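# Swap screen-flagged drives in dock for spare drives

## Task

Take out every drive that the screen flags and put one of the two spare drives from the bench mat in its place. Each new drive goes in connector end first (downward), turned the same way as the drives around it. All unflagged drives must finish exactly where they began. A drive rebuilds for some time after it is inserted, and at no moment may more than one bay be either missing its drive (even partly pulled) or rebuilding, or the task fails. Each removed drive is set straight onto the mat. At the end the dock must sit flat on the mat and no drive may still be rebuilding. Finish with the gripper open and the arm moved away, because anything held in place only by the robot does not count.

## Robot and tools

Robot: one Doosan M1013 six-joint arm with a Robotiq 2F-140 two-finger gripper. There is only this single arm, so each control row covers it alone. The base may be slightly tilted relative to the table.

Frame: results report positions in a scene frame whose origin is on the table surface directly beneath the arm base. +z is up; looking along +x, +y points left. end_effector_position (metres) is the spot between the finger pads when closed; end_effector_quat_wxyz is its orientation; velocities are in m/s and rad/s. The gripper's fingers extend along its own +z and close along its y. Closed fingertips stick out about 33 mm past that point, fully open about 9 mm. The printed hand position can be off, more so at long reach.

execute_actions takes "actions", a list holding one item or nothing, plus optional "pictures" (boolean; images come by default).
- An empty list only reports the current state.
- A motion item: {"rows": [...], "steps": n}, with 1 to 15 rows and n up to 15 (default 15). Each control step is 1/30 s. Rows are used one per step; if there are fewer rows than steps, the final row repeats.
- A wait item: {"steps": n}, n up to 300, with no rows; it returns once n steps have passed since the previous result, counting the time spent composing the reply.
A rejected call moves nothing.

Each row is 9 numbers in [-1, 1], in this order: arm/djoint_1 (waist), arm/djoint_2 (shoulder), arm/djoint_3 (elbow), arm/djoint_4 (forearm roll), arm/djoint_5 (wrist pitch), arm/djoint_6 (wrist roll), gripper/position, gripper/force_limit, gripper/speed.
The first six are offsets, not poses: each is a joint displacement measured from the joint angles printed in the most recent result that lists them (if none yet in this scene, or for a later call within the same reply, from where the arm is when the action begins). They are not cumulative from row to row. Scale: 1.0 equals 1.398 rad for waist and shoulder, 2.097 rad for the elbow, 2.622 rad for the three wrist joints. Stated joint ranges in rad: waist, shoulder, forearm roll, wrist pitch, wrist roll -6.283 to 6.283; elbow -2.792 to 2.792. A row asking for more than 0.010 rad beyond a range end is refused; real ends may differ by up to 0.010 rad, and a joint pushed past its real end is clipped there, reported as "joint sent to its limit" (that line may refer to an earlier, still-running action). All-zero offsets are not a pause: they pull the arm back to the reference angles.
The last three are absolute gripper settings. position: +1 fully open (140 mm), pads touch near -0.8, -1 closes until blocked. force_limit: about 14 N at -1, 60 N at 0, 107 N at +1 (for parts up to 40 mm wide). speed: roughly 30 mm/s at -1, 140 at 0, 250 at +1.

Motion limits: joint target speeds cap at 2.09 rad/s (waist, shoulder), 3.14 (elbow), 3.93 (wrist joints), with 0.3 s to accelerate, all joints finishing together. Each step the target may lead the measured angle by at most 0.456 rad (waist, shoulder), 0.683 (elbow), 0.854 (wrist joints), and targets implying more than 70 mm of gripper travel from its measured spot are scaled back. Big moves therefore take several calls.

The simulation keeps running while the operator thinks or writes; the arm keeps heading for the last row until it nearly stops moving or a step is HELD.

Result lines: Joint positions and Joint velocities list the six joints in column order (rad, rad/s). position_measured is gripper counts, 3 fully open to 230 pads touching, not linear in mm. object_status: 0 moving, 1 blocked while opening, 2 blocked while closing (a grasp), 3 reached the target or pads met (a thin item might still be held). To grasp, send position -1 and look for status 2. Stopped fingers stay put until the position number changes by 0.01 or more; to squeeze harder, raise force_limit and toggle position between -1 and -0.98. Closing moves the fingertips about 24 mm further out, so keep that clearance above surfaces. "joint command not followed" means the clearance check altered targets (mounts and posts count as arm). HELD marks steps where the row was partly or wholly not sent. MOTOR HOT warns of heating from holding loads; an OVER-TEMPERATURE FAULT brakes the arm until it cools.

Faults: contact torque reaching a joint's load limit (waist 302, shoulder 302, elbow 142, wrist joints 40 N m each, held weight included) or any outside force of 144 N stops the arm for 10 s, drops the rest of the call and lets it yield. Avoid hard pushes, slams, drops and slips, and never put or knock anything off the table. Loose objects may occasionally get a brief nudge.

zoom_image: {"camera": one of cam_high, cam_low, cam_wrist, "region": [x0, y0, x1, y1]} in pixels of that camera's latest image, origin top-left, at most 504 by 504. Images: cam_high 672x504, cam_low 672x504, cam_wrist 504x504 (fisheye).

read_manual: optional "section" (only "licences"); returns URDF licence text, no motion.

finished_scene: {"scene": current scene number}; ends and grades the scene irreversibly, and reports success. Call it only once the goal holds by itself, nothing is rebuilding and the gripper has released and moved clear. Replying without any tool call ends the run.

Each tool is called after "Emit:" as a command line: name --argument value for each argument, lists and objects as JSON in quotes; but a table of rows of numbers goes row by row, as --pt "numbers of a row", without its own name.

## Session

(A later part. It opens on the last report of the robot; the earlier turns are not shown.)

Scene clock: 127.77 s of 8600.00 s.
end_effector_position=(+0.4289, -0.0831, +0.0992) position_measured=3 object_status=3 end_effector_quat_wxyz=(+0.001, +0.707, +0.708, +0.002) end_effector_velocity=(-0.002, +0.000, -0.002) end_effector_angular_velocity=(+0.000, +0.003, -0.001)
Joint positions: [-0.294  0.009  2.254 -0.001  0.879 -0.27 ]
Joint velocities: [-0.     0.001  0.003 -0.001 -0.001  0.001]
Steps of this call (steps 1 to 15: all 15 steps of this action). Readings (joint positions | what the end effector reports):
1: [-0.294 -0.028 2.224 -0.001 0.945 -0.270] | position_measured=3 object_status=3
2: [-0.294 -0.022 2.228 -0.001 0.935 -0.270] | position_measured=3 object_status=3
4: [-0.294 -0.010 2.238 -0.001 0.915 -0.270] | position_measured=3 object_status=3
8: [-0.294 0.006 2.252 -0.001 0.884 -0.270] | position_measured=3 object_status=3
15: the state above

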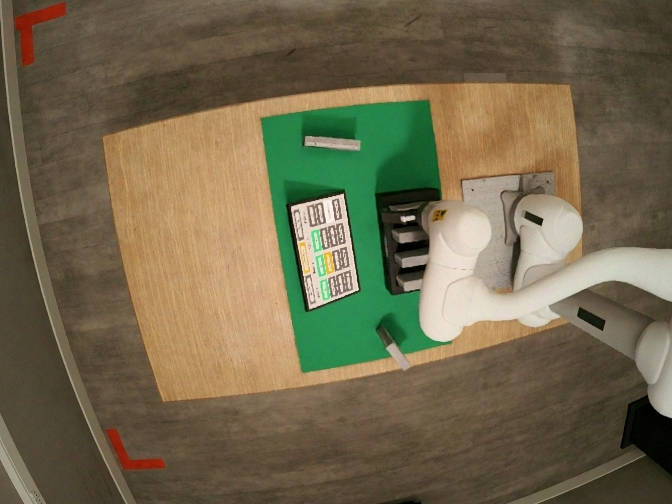

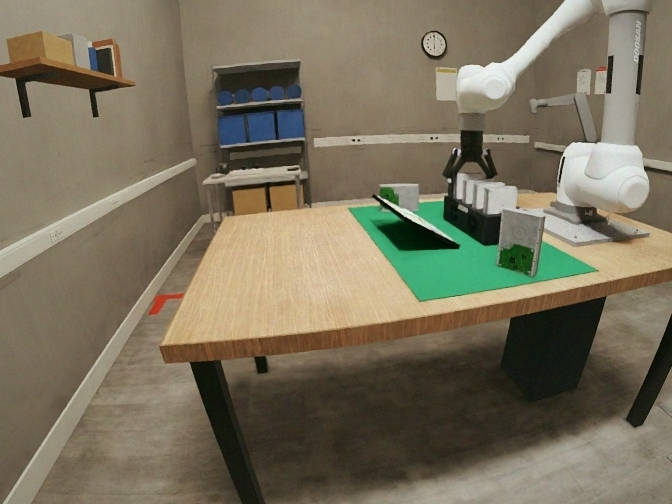

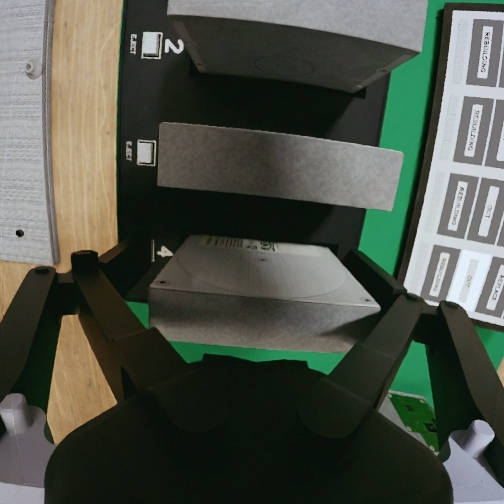

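Emit:
execute_actions --actions '[{"rows":[[-0.0057,-0.02,-0.019,0,0.0255,0,1,0,0]],"steps":10}]' --pictures false

Emit:
execute_actions --actions '[{"rows":[[0,0,0,0,0,0,-1,0.5,0]],"steps":15}]' --pictures false

Emit:
execute_actions --actions '[{"rows":[[0,0,0,0,0,0,-1,0.5,0],[0,0,0,0,0,0,-1,0.5,0],[0,-0.015,-0.01,0,0.016,0,-1,0.5,0],[0,-0.015,-0.01,0,0.016,0,-1,0.5,0],[0,-0.015,-0.01,0,0.016,0,-1,0.5,0],[0,-0.038,-0.0265,0,0.0416,0,-1,0.5,0]],"steps":15}]' --pictures false

Emit:
execute_actions --actions '[{"rows":[[0,-0.03,-0.03,0,0.04,0,-1,0.5,0]],"steps":12}]'

Scene clock: 138.87 s of 8600.00 s.
end_effector_position=(+0.4339, -0.0881, +0.1290) position_measured=3 object_status=3 end_effector_quat_wxyz=(+0.001, +0.709, +0.705, +0.003) end_effector_velocity=(-0.000, +0.000, +0.001) end_effector_angular_velocity=(-0.001, -0.001, +0.003)
Joint positions: [-0.302 -0.019  2.214 -0.     0.946 -0.27 ]
Joint velocities: [ 0.001 -0.001 -0.    -0.001  0.001 -0.001]
Steps of this call (steps 1 to 15: the robot went on to your last target; steps 16 to 323: nothing new was sent; steps 324 to 333: all 10 steps of this action). Readings (joint positions | what the end effector reports):
324: [-0.294 0.009 2.253 -0.001 0.880 -0.270] | position_measured=3 object_status=3
325: [-0.296 0.004 2.247 -0.001 0.892 -0.270] | position_measured=3 object_status=3
327: [-0.301 -0.014 2.221 -0.000 0.933 -0.270] | position_measured=3 object_status=3
331: [-0.302 -0.019 2.214 -0.000 0.946 -0.270] | position_measured=3 object_status=3
333: the state above

Scene clock: 139.37 s of 8600.00 s.
end_effector_position=(+0.4340, -0.0882, +0.1291) position_measured=77 object_status=0 end_effector_quat_wxyz=(+0.001, +0.709, +0.705, +0.002) end_effector_velocity=(-0.001, +0.000, -0.000) end_effector_angular_velocity=(-0.000, +0.001, +0.001)
Joint positions: [-0.302 -0.019  2.214 -0.     0.946 -0.27 ]
Joint velocities: [ 0.001  0.     0.001 -0.001  0.     0.001]
Steps of this call (steps 1 to 15: all 15 steps of this action). Readings (joint positions | what the end effector reports):
1: [-0.302 -0.019 2.214 -0.000 0.946 -0.270] | position_measured=3 object_status=0
2: [-0.302 -0.019 2.214 -0.000 0.946 -0.270] | position_measured=9 object_status=0
4: [-0.302 -0.019 2.214 -0.000 0.946 -0.270] | position_measured=24 object_status=0
8: [-0.302 -0.019 2.214 -0.000 0.946 -0.270] | position_measured=54 object_status=0
15: the state above

Scene clock: 139.87 s of 8600.00 s.
end_effector_position=(+0.4334, -0.0882, +0.1786) position_measured=77 object_status=2 end_effector_quat_wxyz=(+0.001, +0.710, +0.705, +0.002) end_effector_velocity=(-0.000, -0.000, +0.001) end_effector_angular_velocity=(-0.001, -0.000, +0.000)
Joint positions: [-0.302 -0.072  2.159 -0.     1.055 -0.27 ]
Joint velocities: [ 0.001 -0.001 -0.001 -0.001  0.002  0.001]
Steps of this call (steps 1 to 15: all 15 steps of this action). Readings (joint positions | what the end effector reports):
1: [-0.302 -0.019 2.214 -0.000 0.946 -0.270] | position_measured=77 object_status=0
2: [-0.302 -0.019 2.214 -0.000 0.946 -0.270] | position_measured=77 object_status=2
4: [-0.302 -0.025 2.208 -0.000 0.959 -0.270] | position_measured=77 object_status=2
8: [-0.302 -0.058 2.174 -0.000 1.026 -0.270] | position_measured=77 object_status=2
15: the state above

Scene clock: 140.27 s of 8600.00 s.
end_effector_position=(+0.4335, -0.0884, +0.2285) position_measured=77 object_status=2 end_effector_quat_wxyz=(+0.001, +0.710, +0.705, +0.002) end_effector_velocity=(-0.000, -0.000, +0.000) end_effector_angular_velocity=(+0.000, -0.001, +0.000)
Joint positions: [-0.302 -0.114  2.096 -0.     1.16  -0.27 ]
Joint velocities: [-0.    -0.001 -0.     0.     0.    -0.001]
Steps of this call (steps 1 to 12: all 12 steps of this action). Readings (joint positions | what the end effector reports):
1: [-0.302 -0.073 2.158 -0.000 1.056 -0.270] | position_measured=77 object_status=2
2: [-0.302 -0.077 2.151 -0.000 1.069 -0.270] | position_measured=77 object_status=2
4: [-0.302 -0.100 2.116 -0.000 1.125 -0.270] | position_measured=77 object_status=2
8: [-0.302 -0.114 2.096 -0.000 1.159 -0.270] | position_measured=77 object_status=2
12: the state above

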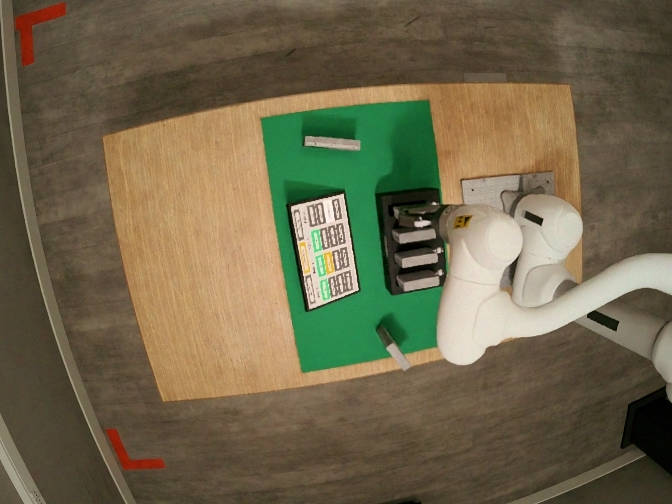

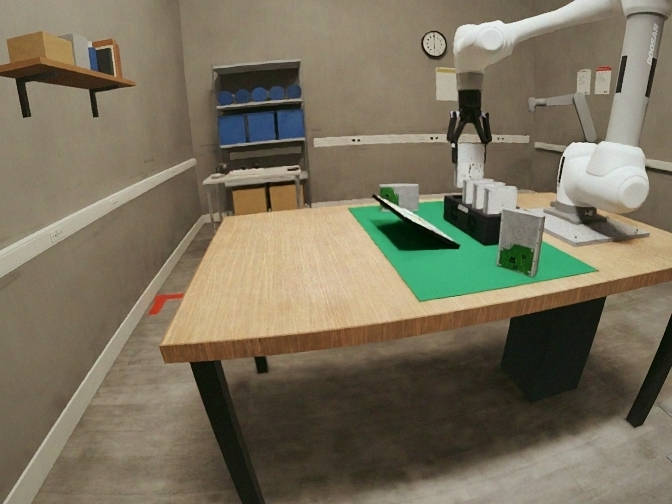

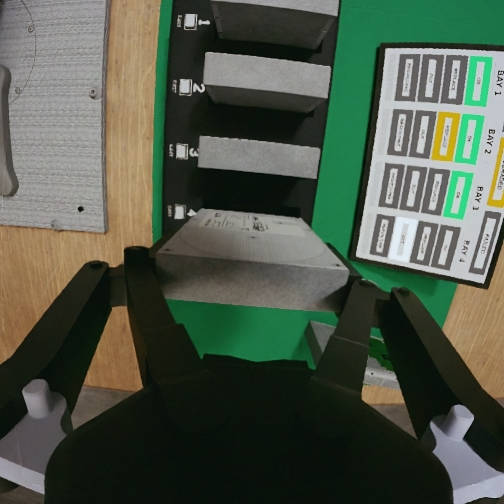

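Emit:
execute_actions --actions '[{"rows":[[-0.21,0.044,-0.027,0,-0.002,-0.1155,-1,0.5,0]],"steps":15}]' --pictures false

Emit:
execute_actions --actions '[{"steps":10}]' --pictures false

Emit:
execute_actions --actions '[{"rows":[[0,0.078,0.061,0,-0.0905,0,-1,0.5,0]],"steps":15}]'

Scene clock: 146.13 s of 8600.00 s.
end_effector_position=(+0.4206, -0.2303, +0.2288) position_measured=77 object_status=2 end_effector_quat_wxyz=(+0.001, +0.706, +0.708, +0.002) end_effector_velocity=(-0.001, -0.003, +0.000) end_effector_angular_velocity=(-0.000, -0.001, +0.009)
Joint positions: [-0.596 -0.052  2.039 -0.     1.154 -0.573]
Joint velocities: [-0.007 -0.    -0.     0.    -0.    -0.016]
Steps of this call (steps 1 to 15: the robot went on to your last target; steps 16 to 161: nothing new was sent; steps 162 to 176: all 15 steps of this action). Readings (joint positions | what the end effector reports):
162: [-0.303 -0.114 2.096 -0.000 1.160 -0.271] | position_measured=77 object_status=2
163: [-0.309 -0.113 2.094 -0.000 1.160 -0.278] | position_measured=77 object_status=2
165: [-0.344 -0.105 2.088 -0.000 1.159 -0.314] | position_measured=77 object_status=2
169: [-0.471 -0.079 2.063 -0.000 1.157 -0.444] | position_measured=77 object_status=2
176: the state above

Scene clock: 146.47 s of 8600.00 s.
end_effector_position=(+0.4206, -0.2304, +0.2288) position_measured=77 object_status=2 end_effector_quat_wxyz=(+0.001, +0.706, +0.708, +0.002) end_effector_velocity=(+0.001, +0.001, +0.000) end_effector_angular_velocity=(-0.000, -0.001, +0.001)
Joint positions: [-0.596 -0.052  2.039 -0.     1.154 -0.573]
Joint velocities: [ 0.002  0.    -0.001  0.    -0.     0.001]
Steps of this call (steps 1 to 10: the robot went on to your last target). Readings (joint positions | what the end effector reports):
1: [-0.596 -0.052 2.039 -0.000 1.154 -0.573] | position_measured=77 object_status=2
2: [-0.596 -0.052 2.039 -0.000 1.154 -0.573] | position_measured=77 object_status=2
4: [-0.596 -0.052 2.039 -0.000 1.154 -0.573] | position_measured=77 object_status=2
8: [-0.596 -0.052 2.039 -0.000 1.154 -0.573] | position_measured=77 object_status=2
10: the state above

Scene clock: 146.97 s of 8600.00 s.
end_effector_position=(+0.4215, -0.2303, +0.1150) position_measured=77 object_status=2 end_effector_quat_wxyz=(+0.001, +0.706, +0.708, +0.002) end_effector_velocity=(-0.002, +0.000, -0.002) end_effector_angular_velocity=(+0.001, +0.003, +0.000)
Joint positions: [-0.596  0.057  2.167 -0.     0.917 -0.573]
Joint velocities: [-0.001  0.002  0.003 -0.001 -0.001 -0.   ]
Steps of this call (steps 1 to 15: all 15 steps of this action). Readings (joint positions | what the end effector reports):
1: [-0.596 -0.052 2.040 -0.000 1.153 -0.573] | position_measured=77 object_status=2
2: [-0.596 -0.047 2.046 -0.000 1.141 -0.573] | position_measured=77 object_status=2
4: [-0.596 -0.017 2.082 -0.000 1.076 -0.573] | position_measured=77 object_status=2
8: [-0.596 0.047 2.156 -0.000 0.939 -0.573] | position_measured=77 object_status=2
15: the state above

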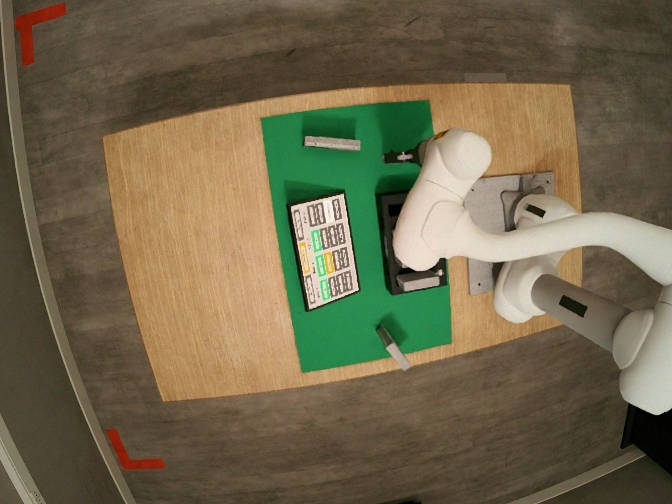

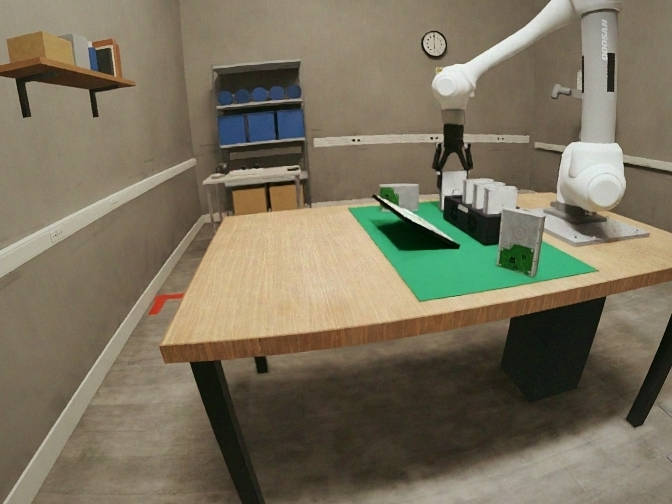

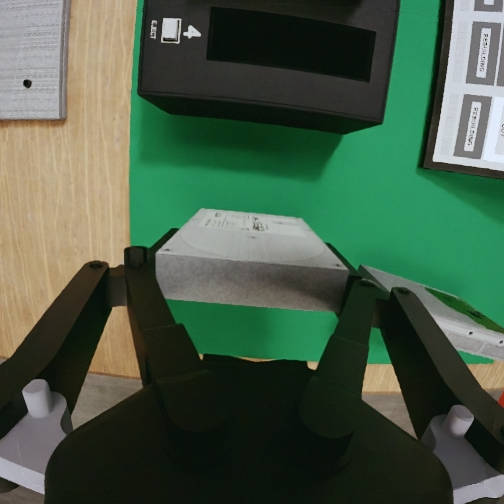

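Emit:
execute_actions --actions '[{"rows":[[0,0.004,0.0024,0,-0.004,0,-1,0.5,0]],"steps":10}]' --pictures false

Emit:
execute_actions --actions '[{"rows":[[0,0,0,0,0,0,1,0.5,0]],"steps":12}]' --pictures false

Emit:
execute_actions --actions '[{"rows":[[0,-0.082,-0.0634,0,0.0945,0,1,0.5,0]],"steps":14}]' --pictures false

Emit:
execute_actions --actions '[{"rows":[[0.772,0.1667,-0.091,0,-0.0156,-0.3806,1,0.5,0]],"steps":15}]' --pictures false

Emit:
execute_actions --actions '[{"steps":45}]'

Scene clock: 152.30 s of 8600.00 s.
end_effector_position=(+0.4213, -0.2302, +0.1101) position_measured=77 object_status=2 end_effector_quat_wxyz=(+0.001, +0.706, +0.708, +0.002) end_effector_velocity=(-0.001, +0.001, -0.001) end_effector_angular_velocity=(+0.001, +0.001, +0.002)
Joint positions: [-0.596  0.062  2.172 -0.     0.907 -0.573]
Joint velocities: [ 0.001  0.     0.002  0.    -0.    -0.002]
Steps of this call (steps 1 to 15: the robot went on to your last target; steps 16 to 150: nothing new was sent; steps 151 to 160: all 10 steps of this action). Readings (joint positions | what the end effector reports):
151: [-0.596 0.057 2.168 -0.000 0.916 -0.573] | position_measured=77 object_status=2
152: [-0.596 0.059 2.170 -0.000 0.912 -0.573] | position_measured=77 object_status=2
154: [-0.596 0.062 2.172 -0.000 0.908 -0.573] | position_measured=77 object_status=2
158: [-0.596 0.062 2.172 -0.000 0.907 -0.573] | position_measured=77 object_status=2
160: the state above

Scene clock: 152.70 s of 8600.00 s.
end_effector_position=(+0.4213, -0.2302, +0.1101) position_measured=3 object_status=0 end_effector_quat_wxyz=(+0.001, +0.706, +0.708, +0.002) end_effector_velocity=(-0.001, +0.002, -0.001) end_effector_angular_velocity=(+0.001, +0.002, +0.002)
Joint positions: [-0.596  0.062  2.172 -0.     0.907 -0.573]
Joint velocities: [ 0.002  0.     0.002 -0.     0.     0.   ]
Steps of this call (steps 1 to 12: all 12 steps of this action). Readings (joint positions | what the end effector reports):
1: [-0.596 0.062 2.172 -0.000 0.907 -0.573] | position_measured=77 object_status=0
2: [-0.596 0.062 2.172 -0.000 0.907 -0.573] | position_measured=77 object_status=0
4: [-0.596 0.062 2.172 -0.000 0.907 -0.573] | position_measured=56 object_status=0
8: [-0.596 0.062 2.172 -0.000 0.907 -0.573] | position_measured=26 object_status=0
12: the state above

Scene clock: 153.17 s of 8600.00 s.
end_effector_position=(+0.4206, -0.2304, +0.2287) position_measured=3 object_status=3 end_effector_quat_wxyz=(+0.001, +0.706, +0.708, +0.002) end_effector_velocity=(+0.001, -0.000, +0.003) end_effector_angular_velocity=(-0.001, -0.003, -0.001)
Joint positions: [-0.596 -0.052  2.039 -0.     1.154 -0.573]
Joint velocities: [-0.    -0.003 -0.003  0.001  0.003  0.001]
Steps of this call (steps 1 to 14: all 14 steps of this action). Readings (joint positions | what the end effector reports):
1: [-0.596 0.062 2.172 -0.000 0.908 -0.573] | position_measured=3 object_status=0
2: [-0.596 0.057 2.166 -0.000 0.920 -0.573] | position_measured=3 object_status=0
4: [-0.596 0.026 2.130 -0.000 0.986 -0.573] | position_measured=3 object_status=0
8: [-0.596 -0.040 2.054 -0.000 1.126 -0.573] | position_measured=3 object_status=3
14: the state above

Scene clock: 153.67 s of 8600.00 s.
end_effector_position=(+0.5506, -0.0856, +0.2156) position_measured=3 object_status=3 end_effector_quat_wxyz=(+0.002, +0.318, +0.948, +0.002) end_effector_velocity=(+0.182, +0.433, -0.026) end_effector_angular_velocity=(-0.007, -0.003, +1.704)
Joint positions: [-0.24   0.084  1.928 -0.     1.13  -1.138]
Joint velocities: [ 0.83   0.198 -0.163 -0.    -0.034 -0.874]
Steps of this call (steps 1 to 15: all 15 steps of this action). Readings (joint positions | what the end effector reports):
1: [-0.595 -0.052 2.039 -0.000 1.154 -0.575] | position_measured=3 object_status=3
2: [-0.589 -0.049 2.036 -0.000 1.154 -0.587] | position_measured=3 object_status=3
4: [-0.553 -0.030 2.021 -0.000 1.150 -0.653] | position_measured=3 object_status=3
8: [-0.437 0.023 1.978 -0.000 1.141 -0.868] | position_measured=3 object_status=3
15: the state above

Scene clock: 155.17 s of 8600.00 s.
end_effector_position=(+0.5173, +0.3277, +0.1998) position_measured=3 object_status=3 end_effector_quat_wxyz=(+0.002, -0.252, +0.968, +0.000) end_effector_velocity=(+0.001, -0.000, +0.000) end_effector_angular_velocity=(+0.001, -0.001, -0.002)
Joint positions: [ 0.484  0.181  1.848 -0.     1.113 -1.571]
Joint velocities: [-0.001  0.    -0.001  0.001 -0.     0.001]
Steps of this call (steps 1 to 45: the robot went on to your last target). Readings (joint positions | what the end effector reports):
1: [-0.212 0.090 1.923 -0.000 1.129 -1.167] | position_measured=3 object_status=3
2: [-0.184 0.096 1.918 -0.000 1.128 -1.194] | position_measured=3 object_status=3
4: [-0.128 0.107 1.909 -0.000 1.126 -1.242] | position_measured=3 object_status=3
8: [-0.018 0.124 1.895 -0.000 1.123 -1.320] | position_measured=3 object_status=3
45: the state above
The arm was judged still, so your last target was given up. Only a new action makes it travel on or press farther. Fingers that are still opening or closing keep moving.

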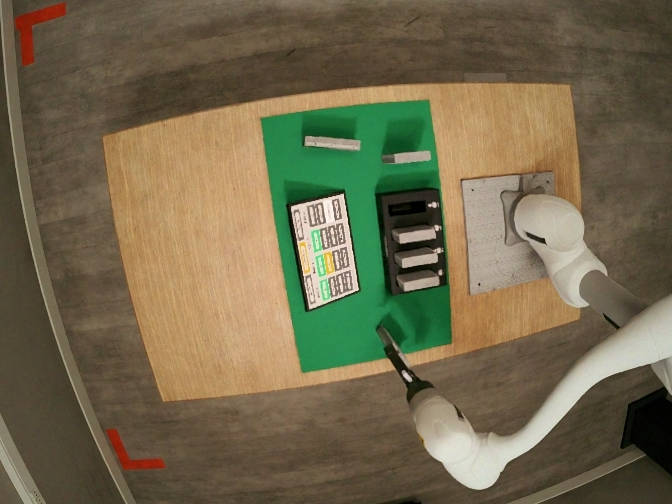

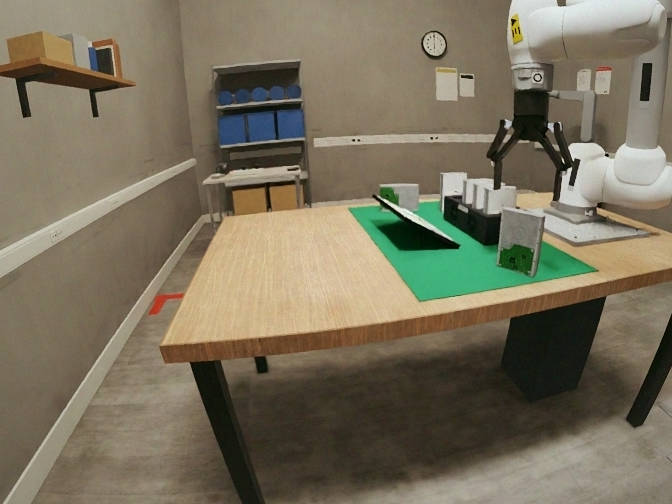

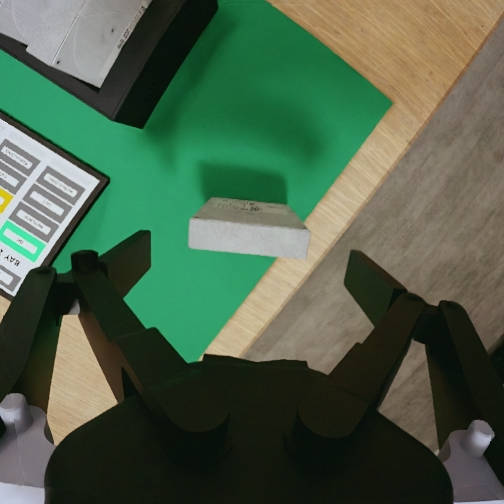

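Centred. Grasp, lift, carry to bay 4.

Emit:
execute_actions --actions '[{"rows":[[-0.001,0.0526,0.039,0,-0.0595,0,1,0.5,0]],"steps":13}]' --pictures false

Emit:
execute_actions --actions '[{"rows":[[0,0,0,0,0,0,-1,0.5,0]],"steps":15}]'

Emit:
execute_actions --actions '[{"rows":[[0,0,0,0,0,0,-1,0.5,0],[0,0,0,0,0,0,-1,0.5,0],[0,-0.092,-0.091,0,0.122,0,-1,0.5,0]],"steps":15}]' --pictures false

Emit:
execute_actions --actions '[{"steps":12}]' --pictures false

Emit:
execute_actions --actions '[{"rows":[[-0.5615,-0.198,0.1316,0,0,0.496,-1,0.5,0]],"steps":15}]' --pictures false

Emit:
execute_actions --actions '[{"steps":40}]' --pictures false

Scene clock: 162.27 s of 8600.00 s.
end_effector_position=(+0.5186, +0.3275, +0.1155) position_measured=3 object_status=3 end_effector_quat_wxyz=(+0.002, -0.251, +0.968, +0.000) end_effector_velocity=(+0.000, -0.001, -0.001) end_effector_angular_velocity=(-0.000, +0.001, -0.001)
Joint positions: [ 0.482  0.254  1.93  -0.     0.957 -1.571]
Joint velocities: [-0.001  0.002  0.     0.    -0.001 -0.   ]
Steps of this call (steps 1 to 200: nothing new was sent; steps 201 to 213: all 13 steps of this action). Readings (joint positions | what the end effector reports):
201: [0.484 0.181 1.849 -0.000 1.112 -1.571] | position_measured=3 object_status=3
202: [0.484 0.187 1.854 -0.000 1.100 -1.571] | position_measured=3 object_status=3
204: [0.483 0.217 1.888 -0.000 1.037 -1.571] | position_measured=3 object_status=3
208: [0.482 0.254 1.930 -0.000 0.959 -1.571] | position_measured=3 object_status=3
213: the state above

Scene clock: 162.77 s of 8600.00 s.
end_effector_position=(+0.5185, +0.3275, +0.1155) position_measured=77 object_status=0 end_effector_quat_wxyz=(+0.002, -0.251, +0.968, +0.000) end_effector_velocity=(-0.000, +0.001, +0.000) end_effector_angular_velocity=(+0.000, -0.001, +0.002)
Joint positions: [ 0.482  0.254  1.93  -0.     0.957 -1.571]
Joint velocities: [ 0.002 -0.    -0.    -0.    -0.    -0.   ]
Steps of this call (steps 1 to 15: all 15 steps of this action). Readings (joint positions | what the end effector reports):
1: [0.482 0.254 1.930 -0.000 0.957 -1.571] | position_measured=3 object_status=0
2: [0.482 0.254 1.930 -0.000 0.957 -1.571] | position_measured=9 object_status=0
4: [0.482 0.254 1.930 -0.000 0.957 -1.571] | position_measured=24 object_status=0
8: [0.482 0.254 1.930 -0.000 0.957 -1.571] | position_measured=54 object_status=0
15: the state above

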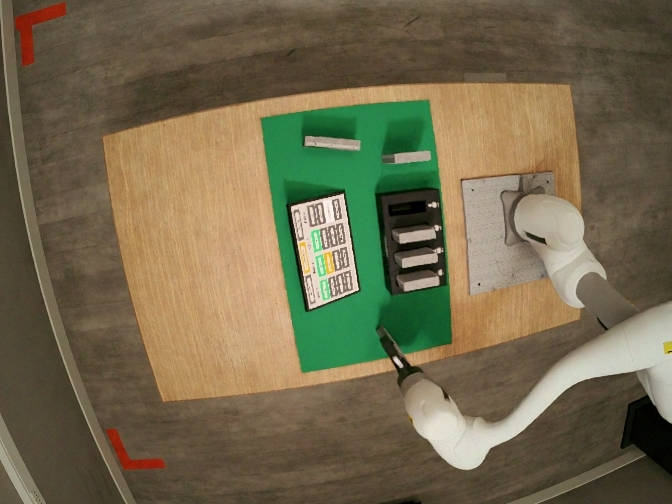

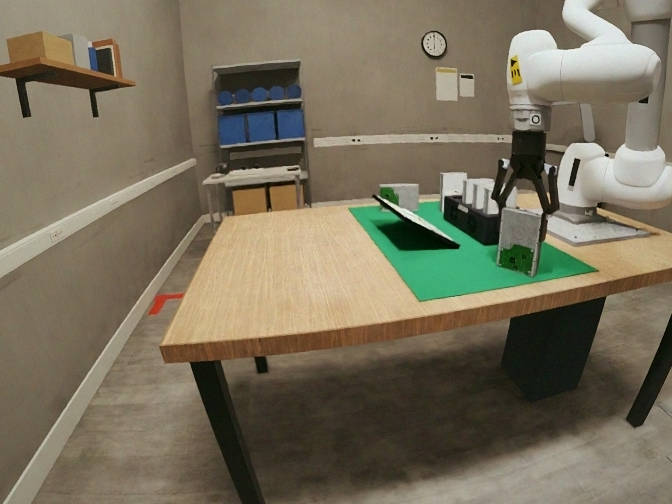

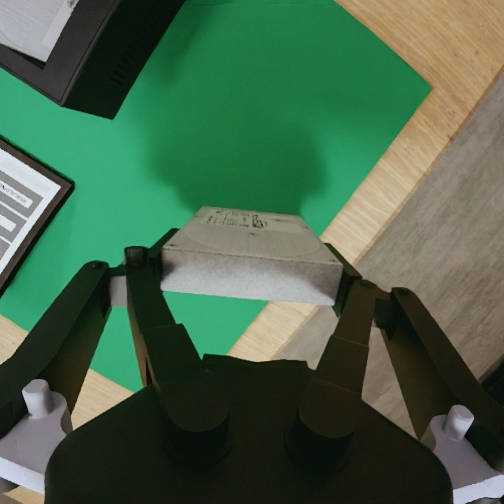

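Scene clock: 163.27 s of 8600.00 s.
end_effector_position=(+0.5176, +0.3270, +0.2895) position_measured=77 object_status=2 end_effector_quat_wxyz=(+0.003, -0.251, +0.968, +0.000) end_effector_velocity=(-0.009, -0.007, +0.015) end_effector_angular_velocity=(-0.014, +0.024, -0.002)
Joint positions: [ 0.482  0.126  1.74  -0.     1.275 -1.571]
Joint velocities: [-0.002 -0.01  -0.017 -0.001  0.054 -0.   ]
Steps of this call (steps 1 to 15: all 15 steps of this action). Readings (joint positions | what the end effector reports):
1: [0.482 0.254 1.930 -0.000 0.957 -1.571] | position_measured=77 object_status=0
2: [0.482 0.254 1.930 -0.000 0.957 -1.571] | position_measured=77 object_status=2
4: [0.482 0.249 1.923 -0.000 0.971 -1.571] | position_measured=77 object_status=2
8: [0.482 0.194 1.842 -0.000 1.105 -1.571] | position_measured=77 object_status=2
15: the state above

Scene clock: 163.67 s of 8600.00 s.
end_effector_position=(+0.5174, +0.3269, +0.2903) position_measured=77 object_status=2 end_effector_quat_wxyz=(+0.002, -0.251, +0.968, +0.000) end_effector_velocity=(+0.000, +0.000, +0.000) end_effector_angular_velocity=(+0.001, -0.000, -0.001)
Joint positions: [ 0.482  0.126  1.739 -0.     1.277 -1.571]
Joint velocities: [-0.     0.    -0.001  0.     0.     0.   ]
Steps of this call (steps 1 to 12: the robot went on to your last target). Readings (joint positions | what the end effector reports):
1: [0.482 0.126 1.740 -0.000 1.276 -1.571] | position_measured=77 object_status=2
2: [0.482 0.126 1.740 -0.000 1.277 -1.571] | position_measured=77 object_status=2
4: [0.482 0.126 1.740 -0.000 1.277 -1.571] | position_measured=77 object_status=2
8: [0.482 0.126 1.739 -0.000 1.277 -1.571] | position_measured=77 object_status=2
12: the state above

Scene clock: 164.17 s of 8600.00 s.
end_effector_position=(+0.5018, +0.1176, +0.2943) position_measured=77 object_status=2 end_effector_quat_wxyz=(+0.002, +0.234, +0.972, +0.001) end_effector_velocity=(-0.055, -0.460, -0.006) end_effector_angular_velocity=(+0.010, +0.004, -2.272)
Joint positions: [ 0.139 -0.031  1.896 -0.     1.277 -0.935]
Joint velocities: [-0.863 -0.257  0.256  0.001  0.     1.408]
Steps of this call (steps 1 to 15: all 15 steps of this action). Readings (joint positions | what the end effector reports):
1: [0.481 0.125 1.740 -0.000 1.277 -1.570] | position_measured=77 object_status=2
2: [0.475 0.121 1.744 -0.000 1.277 -1.558] | position_measured=77 object_status=2
4: [0.440 0.100 1.767 -0.000 1.277 -1.491] | position_measured=77 object_status=2
8: [0.335 0.043 1.823 -0.000 1.277 -1.294] | position_measured=77 object_status=2
15: the state above

Scene clock: 165.50 s of 8600.00 s.
end_effector_position=(+0.4330, -0.0888, +0.2872) position_measured=77 object_status=2 end_effector_quat_wxyz=(+0.001, +0.710, +0.705, +0.002) end_effector_velocity=(+0.001, -0.001, +0.001) end_effector_angular_velocity=(-0.001, -0.002, -0.002)
Joint positions: [-0.303 -0.151  2.015 -0.     1.277 -0.271]
Joint velocities: [-0.001  0.    -0.002 -0.001 -0.     0.001]
Steps of this call (steps 1 to 40: the robot went on to your last target). Readings (joint positions | what the end effector reports):
1: [0.110 -0.039 1.904 -0.000 1.277 -0.888] | position_measured=77 object_status=2
2: [0.080 -0.047 1.912 -0.000 1.277 -0.844] | position_measured=77 object_status=2
4: [0.020 -0.064 1.928 -0.000 1.277 -0.754] | position_measured=77 object_status=2
8: [-0.102 -0.097 1.961 -0.000 1.277 -0.571] | position_measured=77 object_status=2
40: the state above

Down to z≈.21 (-.098,2.122,1.118).

Emit:
execute_actions --actions '[{"rows":[[0,0.038,0.051,0,-0.0606,0,-1,0.5,0]],"steps":15}]'

Emit:
zoom_image --camera "cam_wrist" --region '[160,140,340,280]'

Scene clock: 168.73 s of 8600.00 s.
end_effector_position=(+0.4330, -0.0885, +0.2081) position_measured=77 object_status=2 end_effector_quat_wxyz=(+0.000, +0.710, +0.705, +0.002) end_effector_velocity=(-0.001, -0.000, -0.001) end_effector_angular_velocity=(-0.000, +0.003, -0.001)
Joint positions: [-0.303 -0.098  2.122 -0.     1.118 -0.271]
Joint velocities: [-0.001  0.001  0.002 -0.001 -0.     0.001]
Steps of this call (steps 1 to 15: the robot went on to your last target; steps 16 to 82: nothing new was sent; steps 83 to 97: all 15 steps of this action). Readings (joint positions | what the end effector reports):
83: [-0.303 -0.151 2.016 -0.000 1.276 -0.271] | position_measured=77 object_status=2
84: [-0.303 -0.147 2.024 -0.000 1.264 -0.271] | position_measured=77 object_status=2
86: [-0.303 -0.126 2.067 -0.000 1.199 -0.271] | position_measured=77 object_status=2
90: [-0.303 -0.098 2.122 -0.000 1.120 -0.271] | position_measured=77 object_status=2
97: the state above

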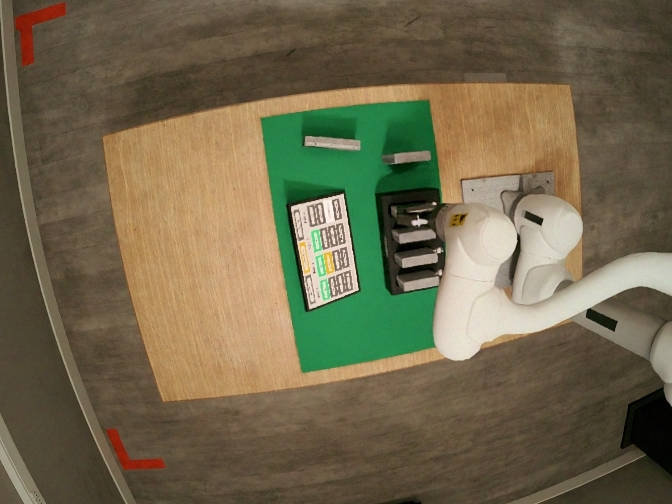

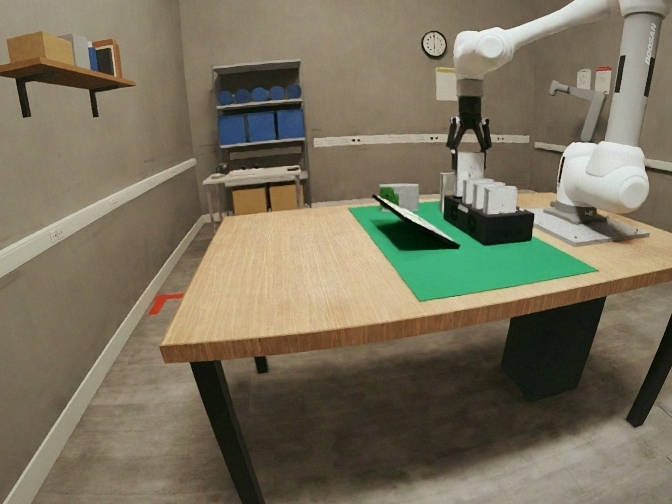

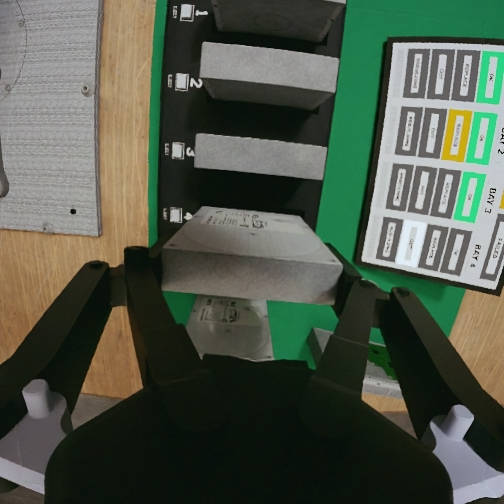

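Region (160, 140, 340, 280) of cam_wrist's 504x504 image, scaled by 2.800, with more detail than that image has.

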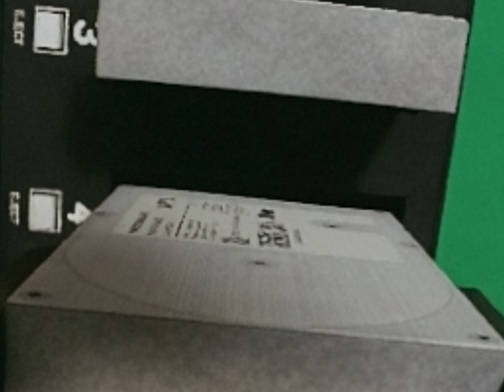

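Emit:
execute_actions --actions '[{"rows":[[0.003,0.008,0.003,0,-0.0065,0,-1,0.5,0]],"steps":12}]'

Emit:
zoom_image --camera "cam_wrist" --region '[160,140,340,280]'

Scene clock: 172.57 s of 8600.00 s.
end_effector_position=(+0.4358, -0.0873, +0.2001) position_measured=77 object_status=2 end_effector_quat_wxyz=(+0.000, +0.708, +0.706, +0.002) end_effector_velocity=(-0.000, -0.000, -0.000) end_effector_angular_velocity=(-0.000, +0.001, -0.001)
Joint positions: [-0.299 -0.087  2.129 -0.     1.101 -0.271]
Joint velocities: [-0.001  0.     0.001 -0.    -0.     0.   ]
Steps of this call (steps 1 to 15: the robot went on to your last target; steps 16 to 103: nothing new was sent; steps 104 to 115: all 12 steps of this action). Readings (joint positions | what the end effector reports):
104: [-0.303 -0.097 2.123 -0.000 1.117 -0.271] | position_measured=77 object_status=2
105: [-0.301 -0.093 2.125 -0.000 1.111 -0.271] | position_measured=77 object_status=2
107: [-0.299 -0.088 2.128 -0.000 1.103 -0.271] | position_measured=77 object_status=2
111: [-0.299 -0.087 2.129 -0.000 1.101 -0.271] | position_measured=77 object_status=2
115: the state above

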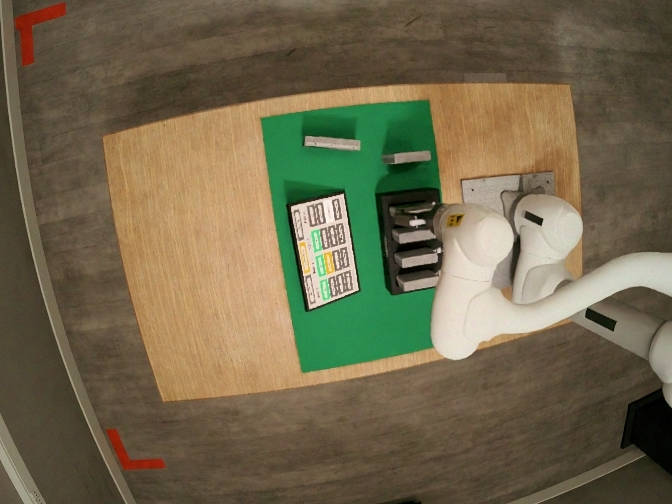

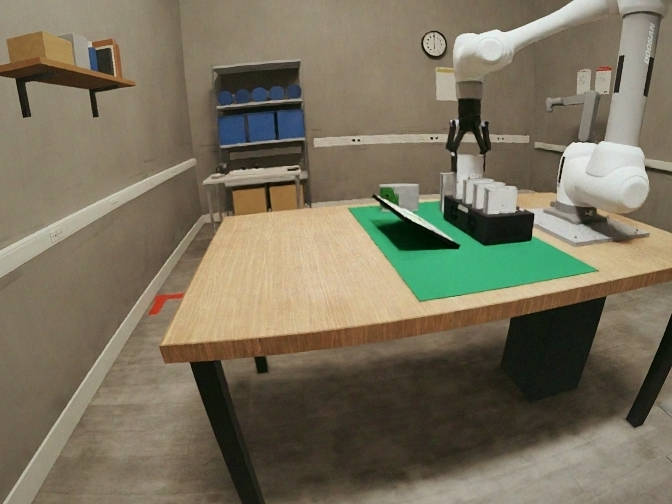

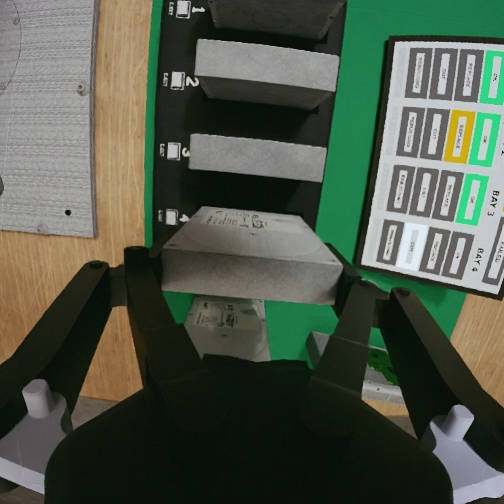

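Region (160, 140, 340, 280) of cam_wrist's 504x504 image, scaled by 2.800, with more detail than that image has.

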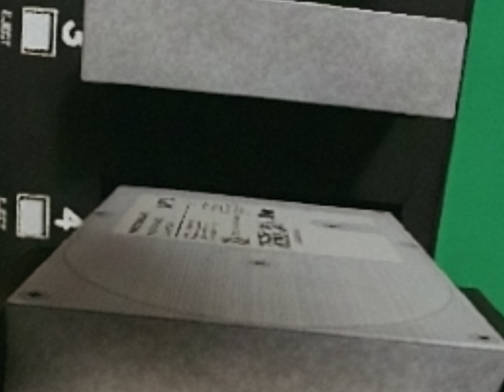

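Emit:
execute_actions --actions '[{"rows":[[0,0.004,0.005,0,-0.006,0,-1,0.5,0],[0,0.004,0.005,0,-0.006,0,-1,0.5,0],[0,0.004,0.005,0,-0.006,0,-1,0.5,0],[0,0.012,0.0132,0,-0.0175,0,-1,0.5,0],[0,0.012,0.0132,0,-0.0175,0,-1,0.5,0],[0,0.012,0.0132,0,-0.0175,0,-1,0.5,0],[0,0.012,0.0132,0,-0.0175,0,-1,0.5,0],[0,0.034,0.029,0,-0.0423,0,-1,0.5,0]],"steps":15}]'

Scene clock: 177.53 s of 8600.00 s.
end_effector_position=(+0.4359, -0.0872, +0.1497) position_measured=77 object_status=2 end_effector_quat_wxyz=(+0.001, +0.708, +0.706, +0.003) end_effector_velocity=(-0.000, +0.000, -0.002) end_effector_angular_velocity=(-0.001, -0.002, +0.003)
Joint positions: [-0.299 -0.04   2.189 -0.     0.991 -0.271]
Joint velocities: [ 0.002  0.001  0.004 -0.001 -0.007 -0.001]
Steps of this call (steps 1 to 15: the robot went on to your last target; steps 16 to 134: nothing new was sent; steps 135 to 149: all 15 steps of this action). Readings (joint positions | what the end effector reports):
135: [-0.299 -0.087 2.129 -0.000 1.100 -0.271] | position_measured=77 object_status=2
136: [-0.299 -0.084 2.133 -0.000 1.094 -0.271] | position_measured=77 object_status=2
138: [-0.299 -0.081 2.139 -0.000 1.086 -0.271] | position_measured=77 object_status=2
142: [-0.299 -0.070 2.156 -0.000 1.055 -0.271] | position_measured=77 object_status=2
149: the state above

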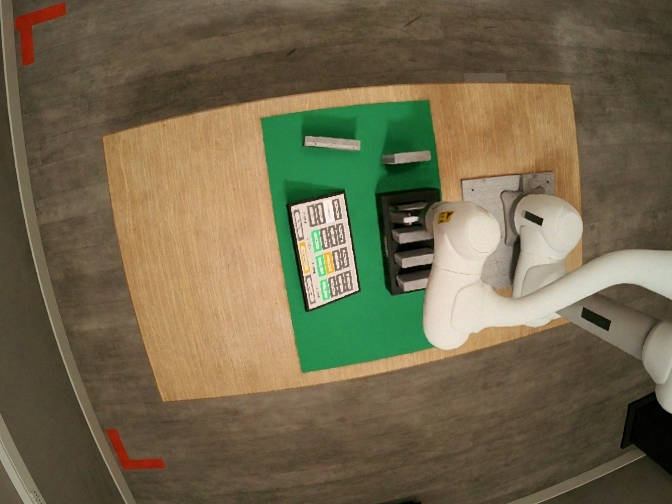

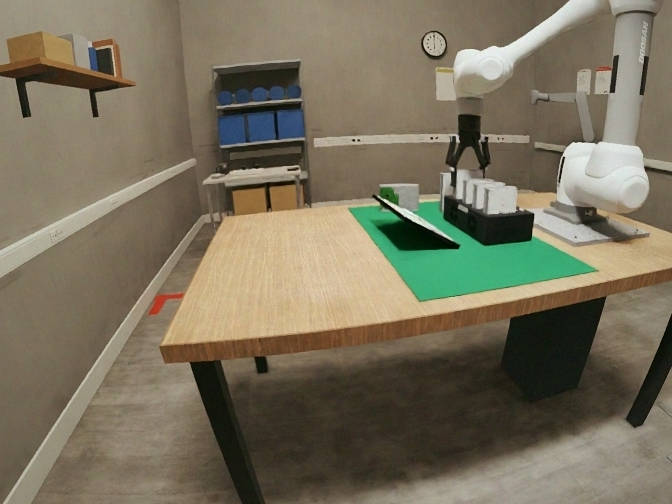

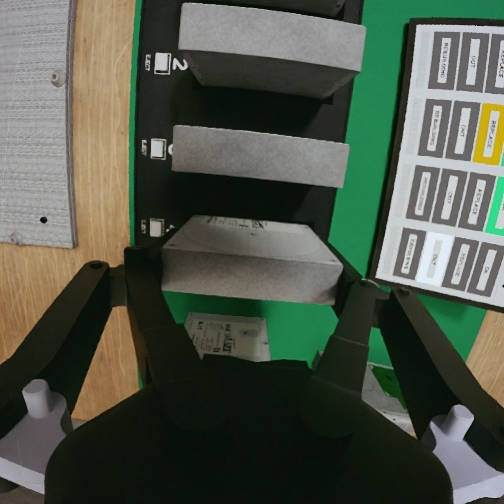

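Target (-.013,2.217,.937).

Emit:
execute_actions --actions '[{"rows":[[0,0.013,0.009,0,-0.014,0,-1,0.5,0],[0,0.013,0.009,0,-0.014,0,-1,0.5,0],[0,0.013,0.009,0,-0.014,0,-1,0.5,0],[0,0.013,0.009,0,-0.014,0,-1,0.5,0],[0,0.0195,0.0133,0,-0.0206,0,-1,0.5,0]],"steps":15}]'

Scene clock: 187.73 s of 8600.00 s.
end_effector_position=(+0.4352, -0.0869, +0.1250) position_measured=77 object_status=2 end_effector_quat_wxyz=(+0.001, +0.708, +0.706, +0.002) end_effector_velocity=(-0.000, -0.001, -0.001) end_effector_angular_velocity=(-0.000, +0.001, -0.000)
Joint positions: [-0.299 -0.012  2.217 -0.001  0.937 -0.271]
Joint velocities: [-0.001  0.001  0.    -0.001 -0.001 -0.   ]
Steps of this call (steps 1 to 15: the robot went on to your last target; steps 16 to 291: nothing new was sent; steps 292 to 306: all 15 steps of this action). Readings (joint positions | what the end effector reports):
292: [-0.299 -0.039 2.190 -0.000 0.989 -0.271] | position_measured=77 object_status=2
293: [-0.299 -0.034 2.195 -0.000 0.978 -0.271] | position_measured=77 object_status=2
295: [-0.299 -0.023 2.206 -0.000 0.958 -0.271] | position_measured=77 object_status=2
299: [-0.299 -0.013 2.216 -0.001 0.939 -0.271] | position_measured=77 object_status=2
306: the state above

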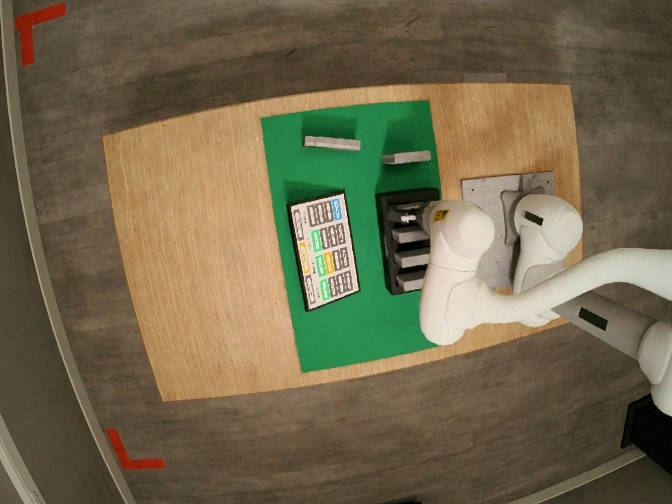

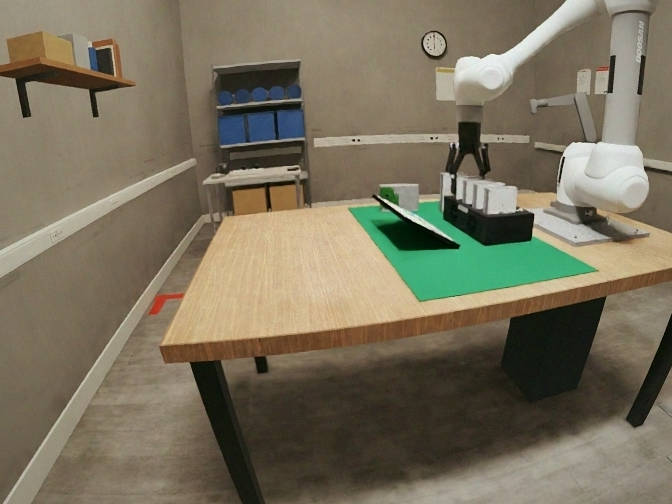

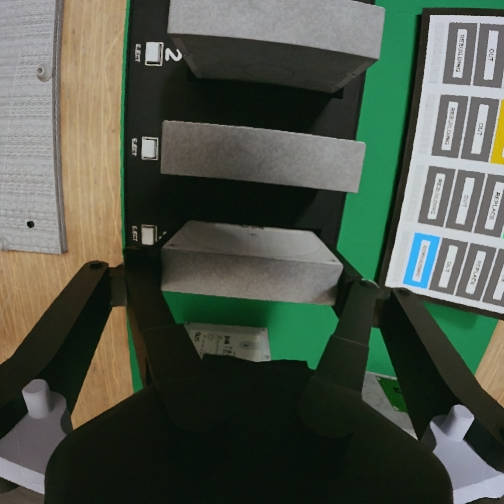

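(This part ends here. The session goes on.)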